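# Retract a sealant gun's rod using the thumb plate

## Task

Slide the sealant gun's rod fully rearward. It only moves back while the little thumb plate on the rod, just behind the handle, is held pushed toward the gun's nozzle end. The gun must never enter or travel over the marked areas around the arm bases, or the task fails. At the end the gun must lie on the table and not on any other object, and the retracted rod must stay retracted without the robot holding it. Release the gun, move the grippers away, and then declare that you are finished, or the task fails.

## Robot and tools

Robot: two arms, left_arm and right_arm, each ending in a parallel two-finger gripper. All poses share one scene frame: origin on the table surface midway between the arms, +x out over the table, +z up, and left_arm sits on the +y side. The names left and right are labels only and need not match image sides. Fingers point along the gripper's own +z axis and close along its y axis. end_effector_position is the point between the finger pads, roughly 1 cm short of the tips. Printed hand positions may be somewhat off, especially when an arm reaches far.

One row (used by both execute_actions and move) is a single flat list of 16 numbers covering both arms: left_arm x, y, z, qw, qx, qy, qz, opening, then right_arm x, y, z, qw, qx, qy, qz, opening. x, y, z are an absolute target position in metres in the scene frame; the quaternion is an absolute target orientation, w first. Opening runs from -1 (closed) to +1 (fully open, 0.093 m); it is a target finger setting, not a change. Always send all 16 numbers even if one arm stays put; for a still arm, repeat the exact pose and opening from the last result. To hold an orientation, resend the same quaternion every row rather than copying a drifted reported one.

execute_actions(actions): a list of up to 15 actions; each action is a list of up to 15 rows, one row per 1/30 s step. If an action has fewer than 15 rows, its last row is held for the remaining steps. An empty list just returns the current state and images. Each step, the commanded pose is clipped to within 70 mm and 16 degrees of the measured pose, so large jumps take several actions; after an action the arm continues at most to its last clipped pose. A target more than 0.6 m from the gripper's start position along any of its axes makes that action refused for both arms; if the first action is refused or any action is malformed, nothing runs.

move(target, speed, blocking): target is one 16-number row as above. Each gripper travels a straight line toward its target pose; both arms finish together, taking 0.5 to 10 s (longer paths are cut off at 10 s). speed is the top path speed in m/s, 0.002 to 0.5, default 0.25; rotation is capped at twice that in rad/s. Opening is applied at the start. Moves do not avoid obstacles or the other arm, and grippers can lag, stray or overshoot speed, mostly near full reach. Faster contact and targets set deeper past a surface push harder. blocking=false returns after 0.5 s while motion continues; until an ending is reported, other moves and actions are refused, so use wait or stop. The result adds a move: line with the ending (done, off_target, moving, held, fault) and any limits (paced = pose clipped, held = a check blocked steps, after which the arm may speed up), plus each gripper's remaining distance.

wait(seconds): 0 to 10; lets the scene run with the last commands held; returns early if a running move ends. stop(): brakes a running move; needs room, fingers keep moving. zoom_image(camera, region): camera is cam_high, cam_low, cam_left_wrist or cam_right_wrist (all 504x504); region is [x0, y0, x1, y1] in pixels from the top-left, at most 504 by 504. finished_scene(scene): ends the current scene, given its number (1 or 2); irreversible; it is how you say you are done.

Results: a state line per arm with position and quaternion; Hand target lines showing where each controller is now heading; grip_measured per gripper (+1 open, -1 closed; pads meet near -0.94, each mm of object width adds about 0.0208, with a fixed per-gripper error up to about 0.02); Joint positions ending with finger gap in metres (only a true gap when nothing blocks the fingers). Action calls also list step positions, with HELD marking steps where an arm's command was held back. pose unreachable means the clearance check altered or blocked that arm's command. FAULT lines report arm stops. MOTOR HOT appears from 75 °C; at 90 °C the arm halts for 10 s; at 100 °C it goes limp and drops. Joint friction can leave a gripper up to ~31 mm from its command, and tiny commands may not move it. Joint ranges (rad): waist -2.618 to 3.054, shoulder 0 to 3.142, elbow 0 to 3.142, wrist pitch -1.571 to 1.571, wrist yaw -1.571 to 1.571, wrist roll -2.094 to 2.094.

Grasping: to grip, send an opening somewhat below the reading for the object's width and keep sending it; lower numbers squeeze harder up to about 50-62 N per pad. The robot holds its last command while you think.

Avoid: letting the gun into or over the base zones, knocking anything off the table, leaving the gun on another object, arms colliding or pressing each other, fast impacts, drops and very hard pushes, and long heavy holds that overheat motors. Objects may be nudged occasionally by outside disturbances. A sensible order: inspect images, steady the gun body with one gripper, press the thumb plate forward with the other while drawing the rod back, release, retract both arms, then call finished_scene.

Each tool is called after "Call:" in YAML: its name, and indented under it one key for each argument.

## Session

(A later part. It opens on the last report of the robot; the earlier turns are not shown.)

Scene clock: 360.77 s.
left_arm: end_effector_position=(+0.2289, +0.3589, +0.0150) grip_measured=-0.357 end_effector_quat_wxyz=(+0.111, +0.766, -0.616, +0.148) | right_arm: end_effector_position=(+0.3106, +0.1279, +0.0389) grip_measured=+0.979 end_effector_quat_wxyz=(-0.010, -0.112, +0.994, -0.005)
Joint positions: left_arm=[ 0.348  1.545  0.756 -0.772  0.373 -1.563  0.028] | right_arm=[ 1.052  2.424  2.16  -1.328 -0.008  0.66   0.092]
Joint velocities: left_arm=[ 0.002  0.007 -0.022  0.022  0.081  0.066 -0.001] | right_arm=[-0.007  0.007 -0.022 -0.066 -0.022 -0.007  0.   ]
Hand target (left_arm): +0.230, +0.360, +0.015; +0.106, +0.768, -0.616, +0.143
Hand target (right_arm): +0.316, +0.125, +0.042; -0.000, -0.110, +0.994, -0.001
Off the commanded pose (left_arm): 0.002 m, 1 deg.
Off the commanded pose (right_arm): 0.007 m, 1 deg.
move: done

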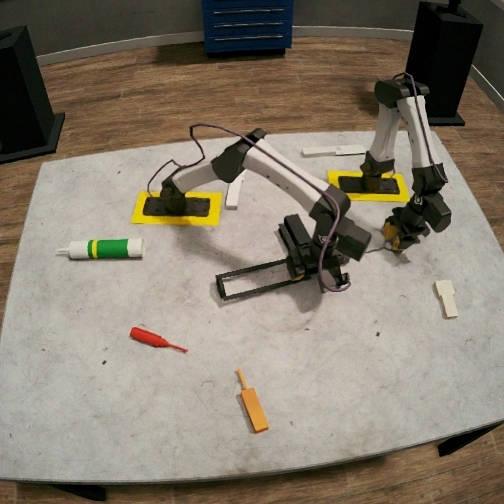

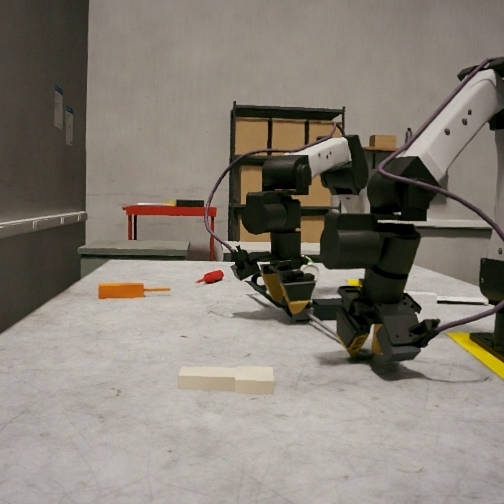

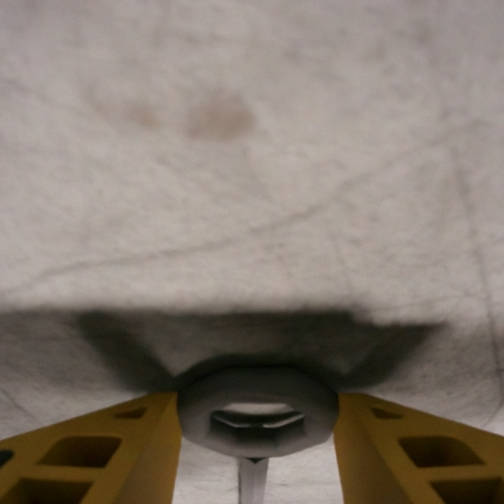

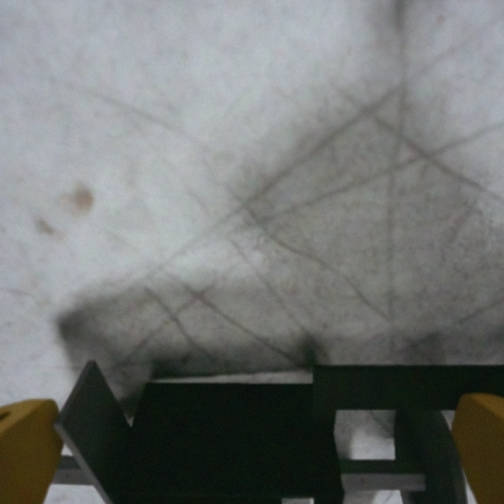

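Call:
move:
  target: [0.23,0.36,0.0147,0.106,0.768,-0.616,0.143,-0.7,0.314,0.126,0.026,0,-0.11,0.994,0,1]
  speed: 0.03

Call:
move:
  target: [0.23,0.36,0.0147,0.106,0.768,-0.616,0.143,-0.7,0.314,0.126,0.026,0,-0.11,0.994,0,0.3]

Scene clock: 363.03 s.
left_arm: end_effector_position=(+0.2289, +0.3589, +0.0150) grip_measured=-0.357 end_effector_quat_wxyz=(+0.111, +0.766, -0.616, +0.148) | right_arm: end_effector_position=(+0.3108, +0.1277, +0.0376) grip_measured=+0.979 end_effector_quat_wxyz=(-0.003, -0.112, +0.994, +0.001)
Joint positions: left_arm=[ 0.348  1.545  0.756 -0.772  0.373 -1.563  0.028] | right_arm=[ 1.052  2.398  2.11  -1.285 -0.006  0.66   0.092]
Joint velocities: left_arm=[-0.027 -0.012 -0.012  0.022  0.037 -0.051 -0.   ] | right_arm=[-0.012 -0.012 -0.012 -0.051  0.007 -0.037 -0.002]
Hand target (left_arm): +0.230, +0.360, +0.015; +0.106, +0.768, -0.616, +0.143
Hand target (right_arm): +0.314, +0.126, +0.026; -0.000, -0.110, +0.994, -0.000
Off the commanded pose (left_arm): 0.002 m, 1 deg.
Off the commanded pose (right_arm): 0.012 m, 0 deg.
move: off_target (right_arm)

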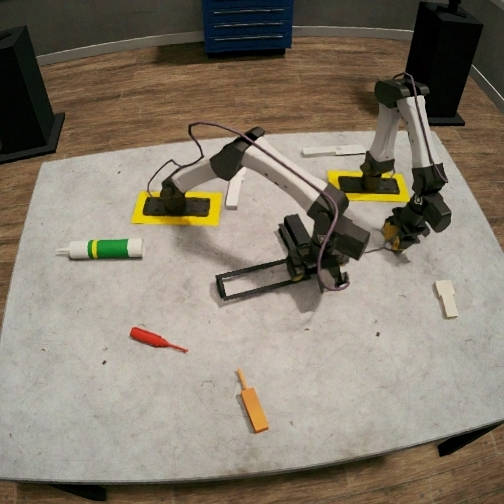

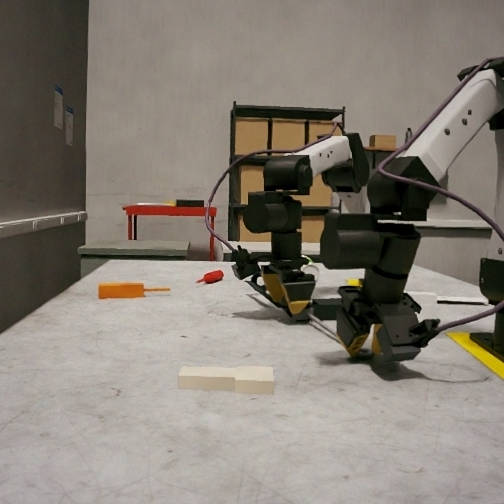

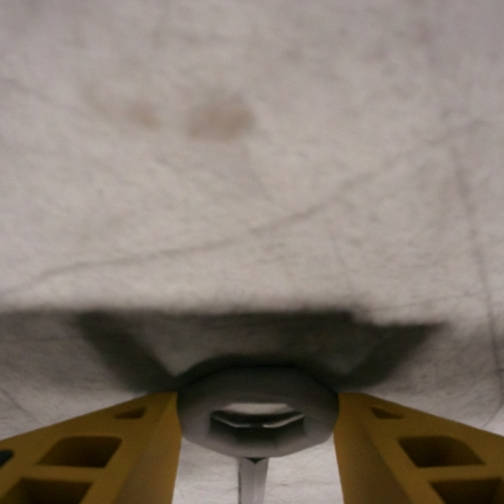

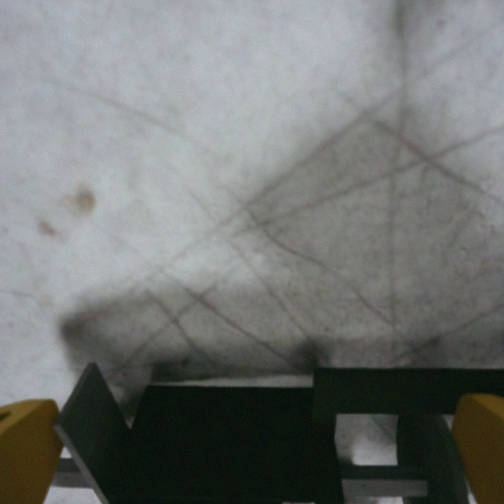

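Scene clock: 363.73 s.
left_arm: end_effector_position=(+0.2289, +0.3623, +0.0145) grip_measured=-0.357 end_effector_quat_wxyz=(+0.105, +0.767, -0.616, +0.144) | right_arm: end_effector_position=(+0.3145, +0.1170, +0.0369) grip_measured=+0.305 end_effector_quat_wxyz=(-0.002, -0.108, +0.994, -0.017)
Joint positions: left_arm=[ 0.352  1.542  0.756 -0.771  0.357 -1.561  0.028] | right_arm=[ 1.041  2.398  2.106 -1.305  0.021  0.656  0.06 ]
Joint velocities: left_arm=[ 0.012 -0.007 -0.002 -0.051 -0.007  0.037  0.   ] | right_arm=[-0.002 -0.012 -0.007  0.022 -0.022 -0.051 -0.002]
Hand target (left_arm): +0.230, +0.360, +0.015; +0.106, +0.768, -0.616, +0.143
Hand target (right_arm): +0.314, +0.126, +0.026; -0.001, -0.110, +0.994, -0.001
Off the commanded pose (left_arm): 0.003 m, 0 deg.
Off the commanded pose (right_arm): 0.014 m, 2 deg.
move: off_target (right_arm)

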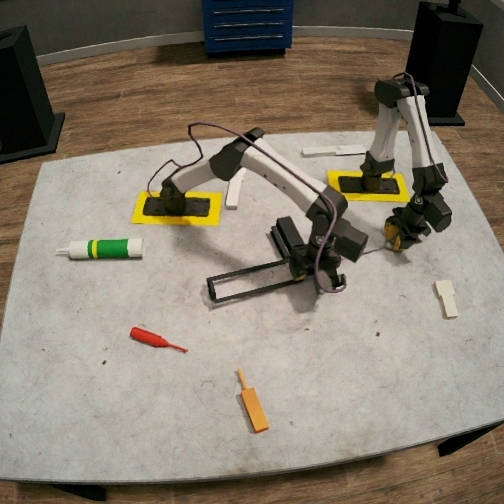

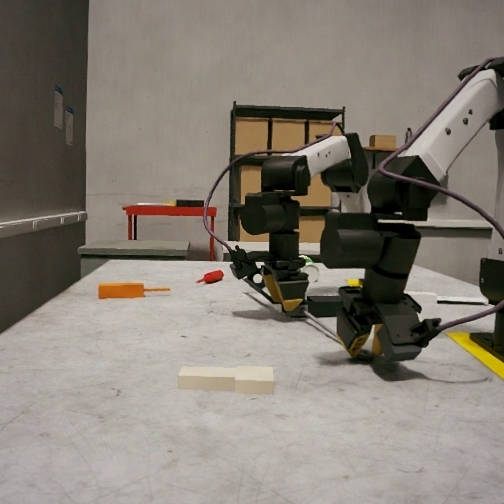

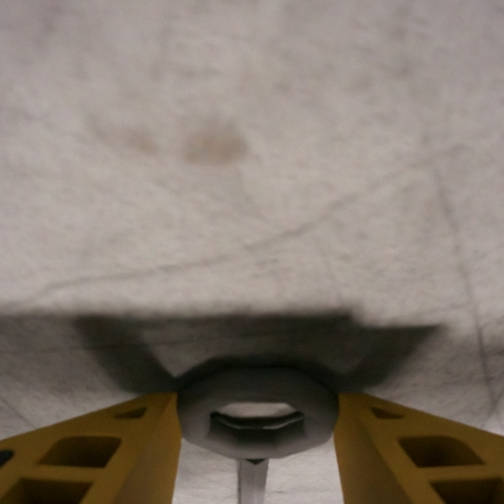

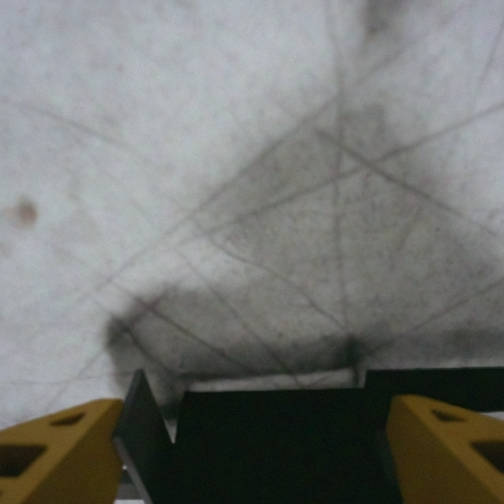

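The gun slid forward along the rod. One more squeeze, then I'll open and inspect.

Call:
move:
  target: [0.229,0.364,0.0147,0.106,0.768,-0.616,0.143,-0.7,0.315,0.115,0.03,0,-0.11,0.994,0,0.1]

Call:
move:
  target: [0.229,0.364,0.0147,0.106,0.768,-0.616,0.143,-0.7,0.315,0.115,0.04,0,-0.11,0.994,0,1]

Call:
move:
  target: [0.229,0.364,0.0147,0.106,0.768,-0.616,0.143,-0.7,0.312,0.115,0.085,0,-0.11,0.994,0,1]
  speed: 0.08

Scene clock: 367.90 s.
left_arm: end_effector_position=(+0.2290, +0.3625, +0.0145) grip_measured=-0.357 end_effector_quat_wxyz=(+0.104, +0.766, -0.618, +0.144) | right_arm: end_effector_position=(+0.3154, +0.1137, +0.0370) grip_measured=+0.112 end_effector_quat_wxyz=(+0.008, -0.108, +0.994, -0.016)
Joint positions: left_arm=[ 0.352  1.542  0.756 -0.77   0.356 -1.558  0.028] | right_arm=[ 1.04   2.369  2.055 -1.268  0.034  0.654  0.051]
Joint velocities: left_arm=[ 0.012 -0.012 -0.002 -0.037  0.037  0.022  0.   ] | right_arm=[ 0.002  0.007 -0.017  0.051 -0.007  0.051  0.001]
Hand target (left_arm): +0.229, +0.364, +0.015; +0.106, +0.768, -0.616, +0.143
Hand target (right_arm): +0.315, +0.115, +0.030; -0.000, -0.110, +0.994, -0.001
Off the commanded pose (left_arm): 0.002 m, 0 deg.
Off the commanded pose (right_arm): 0.007 m, 2 deg.
move: done

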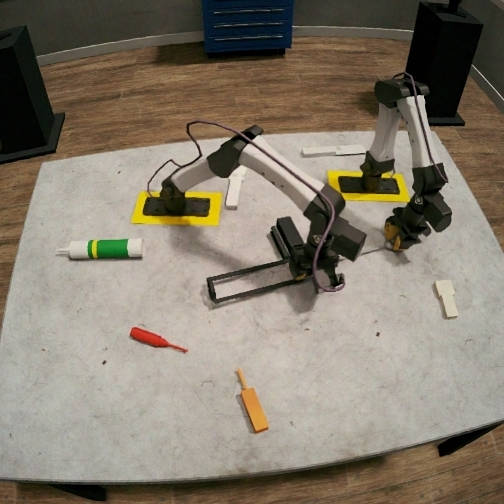

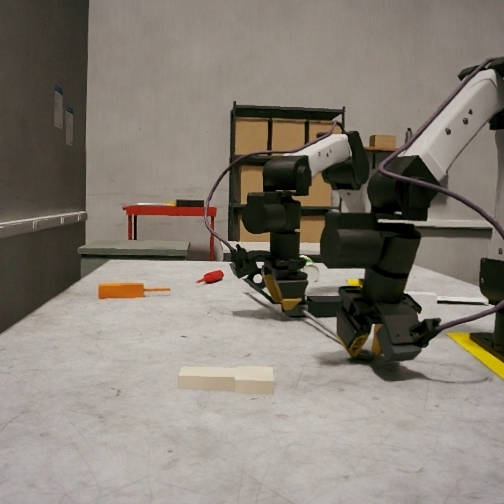

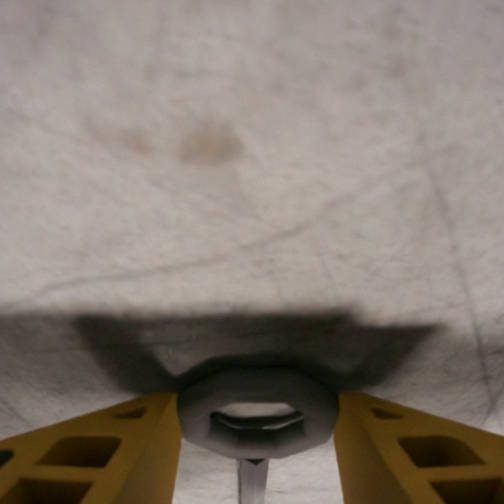

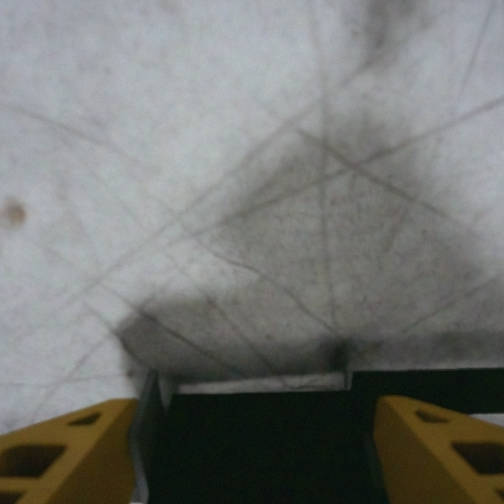

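Scene clock: 368.60 s.
left_arm: end_effector_position=(+0.2301, +0.3610, +0.0150) grip_measured=-0.357 end_effector_quat_wxyz=(+0.105, +0.765, -0.618, +0.148) | right_arm: end_effector_position=(+0.3136, +0.1186, +0.0382) grip_measured=+0.979 end_effector_quat_wxyz=(+0.006, -0.113, +0.994, -0.005)
Joint positions: left_arm=[ 0.351  1.542  0.756 -0.767  0.366 -1.557  0.028] | right_arm=[ 1.043  2.366  2.055 -1.258  0.016  0.648  0.092]
Joint velocities: left_arm=[ 0.002 -0.012  0.007  0.037 -0.007 -0.095  0.001] | right_arm=[ 0.002 -0.017 -0.007  0.022  0.037 -0.051  0.   ]
Hand target (left_arm): +0.229, +0.364, +0.015; +0.106, +0.768, -0.616, +0.143
Hand target (right_arm): +0.315, +0.115, +0.040; +0.000, -0.110, +0.994, -0.000
Off the commanded pose (left_arm): 0.003 m, 1 deg.
Off the commanded pose (right_arm): 0.004 m, 1 deg.
move: done

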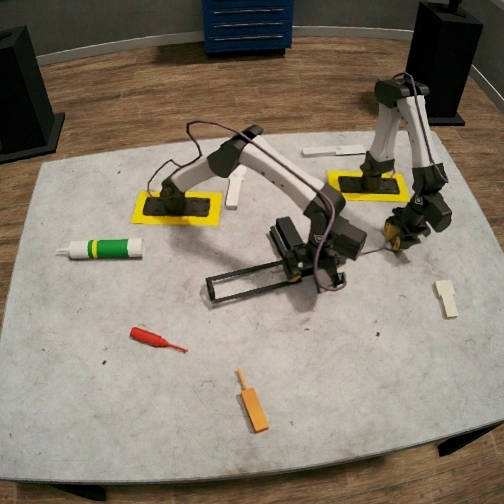

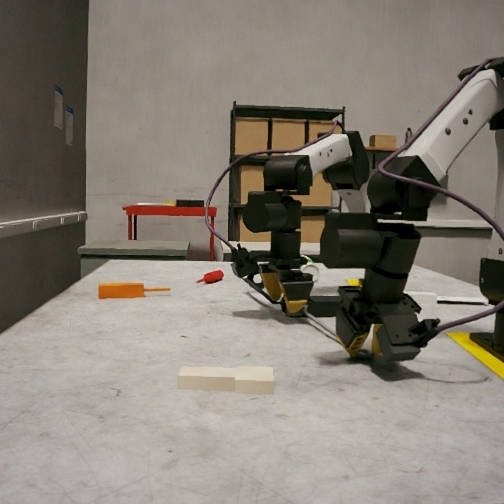

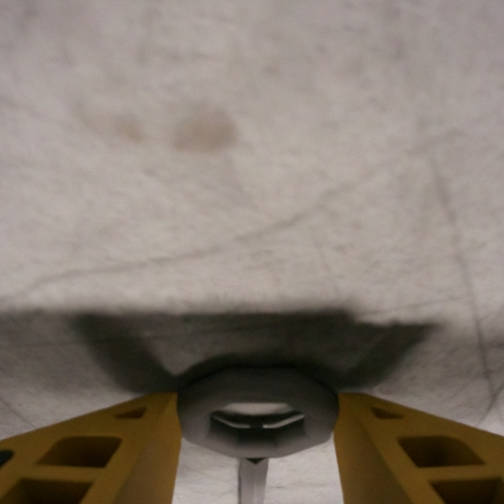

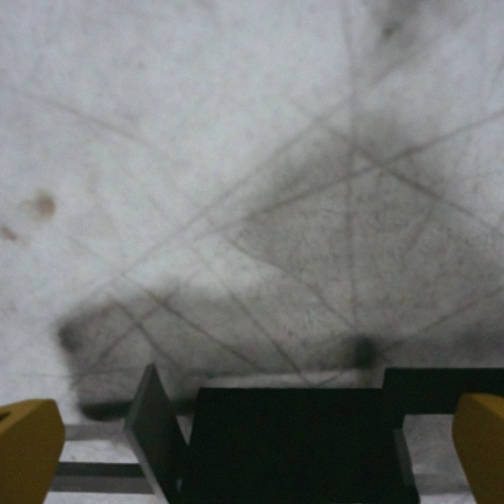

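Scene clock: 369.73 s.
left_arm: end_effector_position=(+0.2301, +0.3610, +0.0151) grip_measured=-0.357 end_effector_quat_wxyz=(+0.106, +0.765, -0.618, +0.149) | right_arm: end_effector_position=(+0.3104, +0.1161, +0.0756) grip_measured=+0.979 end_effector_quat_wxyz=(+0.000, -0.113, +0.994, -0.007)
Joint positions: left_arm=[ 0.351  1.542  0.756 -0.767  0.366 -1.557  0.028] | right_arm=[ 1.043  2.36   2.193 -1.414  0.011  0.648  0.092]
Joint velocities: left_arm=[-0.002 -0.012 -0.007  0.007  0.081 -0.139  0.   ] | right_arm=[ 0.007 -0.007 -0.002 -0.022 -0.022 -0.037  0.   ]
Hand target (left_arm): +0.229, +0.364, +0.015; +0.106, +0.768, -0.616, +0.143
Hand target (right_arm): +0.312, +0.115, +0.085; +0.000, -0.110, +0.994, +0.000
Off the commanded pose (left_arm): 0.003 m, 1 deg.
Off the commanded pose (right_arm): 0.010 m, 1 deg.
move: done

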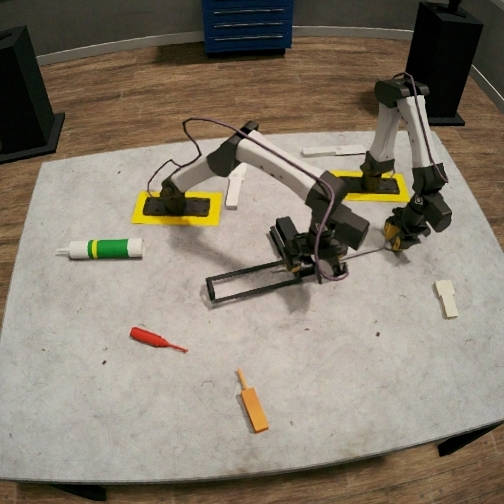

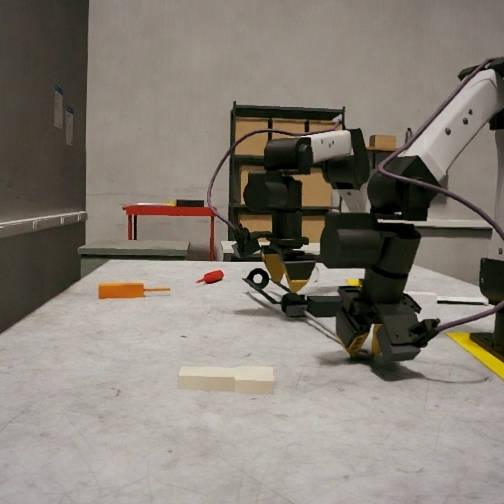

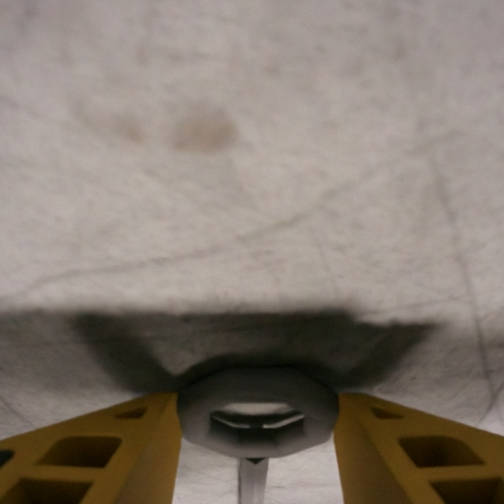

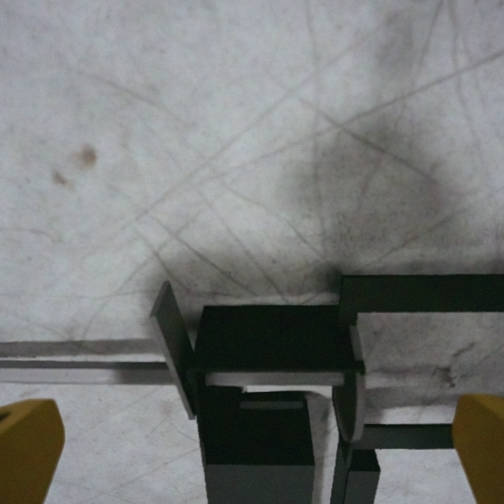

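The disc is now against the rear wall.

Call:
move:
  target: [0.23,0.361,0.0147,0.106,0.768,-0.616,0.143,1,0.31,0.116,0.08,0,-0.11,0.994,0,1]

Call:
move:
  target: [0.225,0.37,0.1,0.106,0.768,-0.616,0.143,1,0.26,-0.15,0.13,0,-0.11,0.994,0,1]

Call:
finished_scene:
  scene: 1

Scene clock: 373.47 s.
left_arm: end_effector_position=(+0.2301, +0.3610, +0.0151) grip_measured=+1.000 end_effector_quat_wxyz=(+0.106, +0.767, -0.616, +0.148) | right_arm: end_effector_position=(+0.3101, +0.1159, +0.0756) grip_measured=+0.979 end_effector_quat_wxyz=(-0.000, -0.113, +0.994, -0.008)
Joint positions: left_arm=[ 0.351  1.542  0.756 -0.767  0.366 -1.563  0.093] | right_arm=[ 1.043  2.36   2.193 -1.415  0.011  0.648  0.092]
Joint velocities: left_arm=[ 0.007 -0.022  0.002  0.051 -0.051 -0.037  0.   ] | right_arm=[-0.017 -0.002 -0.012 -0.051 -0.037 -0.066 -0.   ]
Hand target (left_arm): +0.230, +0.361, +0.015; +0.106, +0.768, -0.616, +0.143
Hand target (right_arm): +0.310, +0.116, +0.080; -0.000, -0.110, +0.994, -0.000
Off the commanded pose (left_arm): 0.000 m, 1 deg.
Off the commanded pose (right_arm): 0.004 m, 1 deg.
move: done

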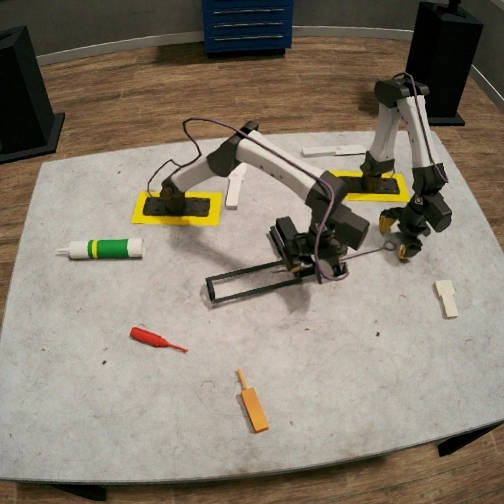

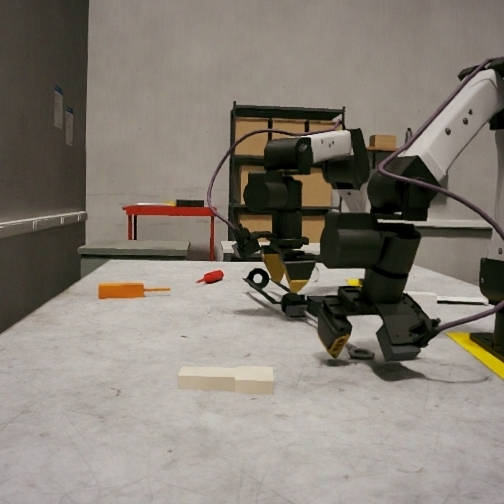

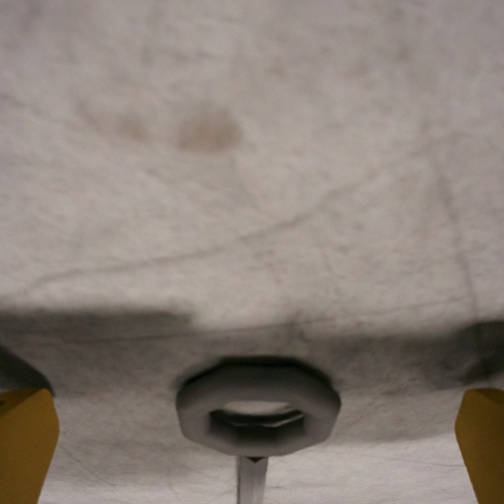

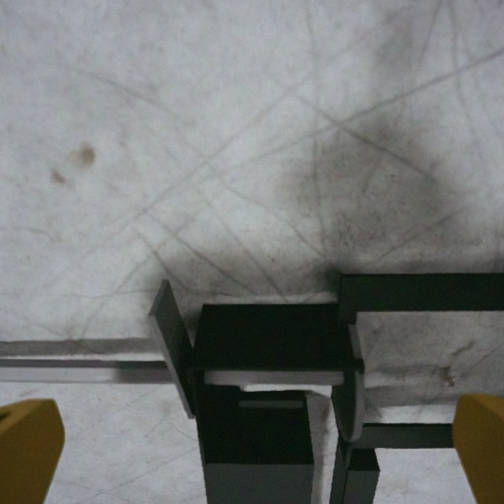

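Scene clock: 375.23 s.
left_arm: end_effector_position=(+0.2211, +0.3655, +0.0920) grip_measured=+1.000 end_effector_quat_wxyz=(+0.118, +0.768, -0.614, +0.139) | right_arm: end_effector_position=(+0.2759, -0.1484, +0.1336) grip_measured=+0.979 end_effector_quat_wxyz=(+0.016, -0.109, +0.994, -0.004)
Joint positions: left_arm=[ 0.38   1.425  0.979 -1.151  0.366 -1.529  0.093] | right_arm=[ 0.492  1.547  1.301 -1.295  0.014  0.105  0.092]
Joint velocities: left_arm=[-0.002  0.002 -0.017 -0.037 -0.066  0.051  0.   ] | right_arm=[-0.007 -0.017 -0.002  0.007  0.037 -0.037  0.   ]
Hand target (left_arm): +0.225, +0.370, +0.100; +0.106, +0.768, -0.616, +0.143
Hand target (right_arm): +0.267, -0.153, +0.131; +0.003, -0.110, +0.994, -0.006
Off the commanded pose (left_arm): 0.010 m, 2 deg.
Off the commanded pose (right_arm): 0.016 m, 2 deg.
move: off_target (right_arm)

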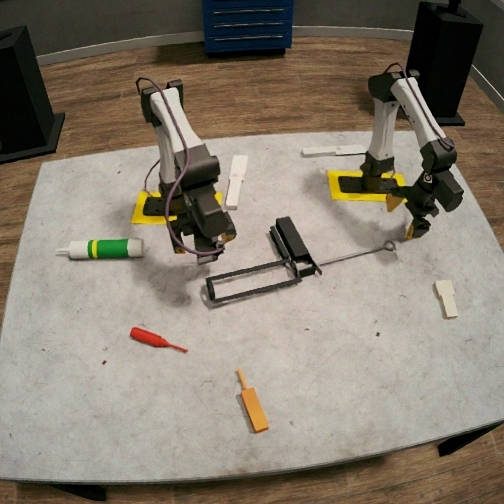

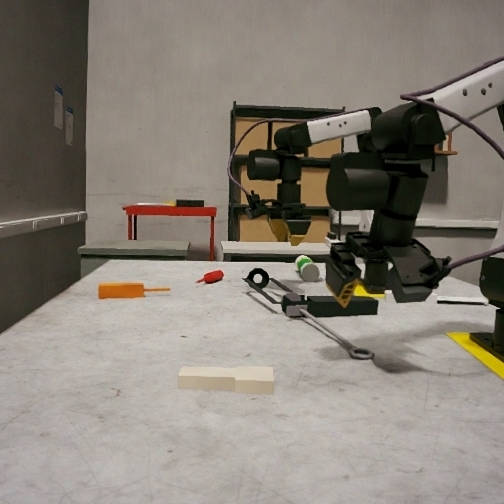

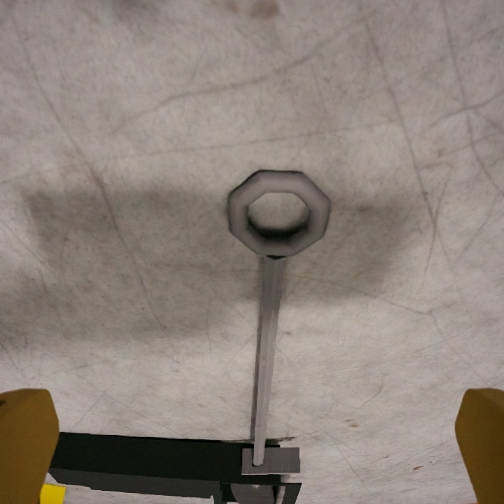

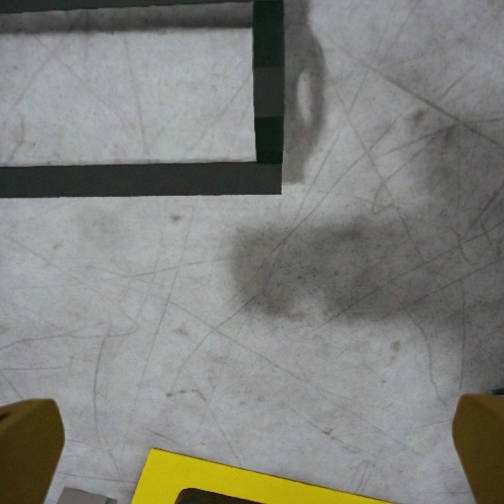

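The scene is finished: the task was done.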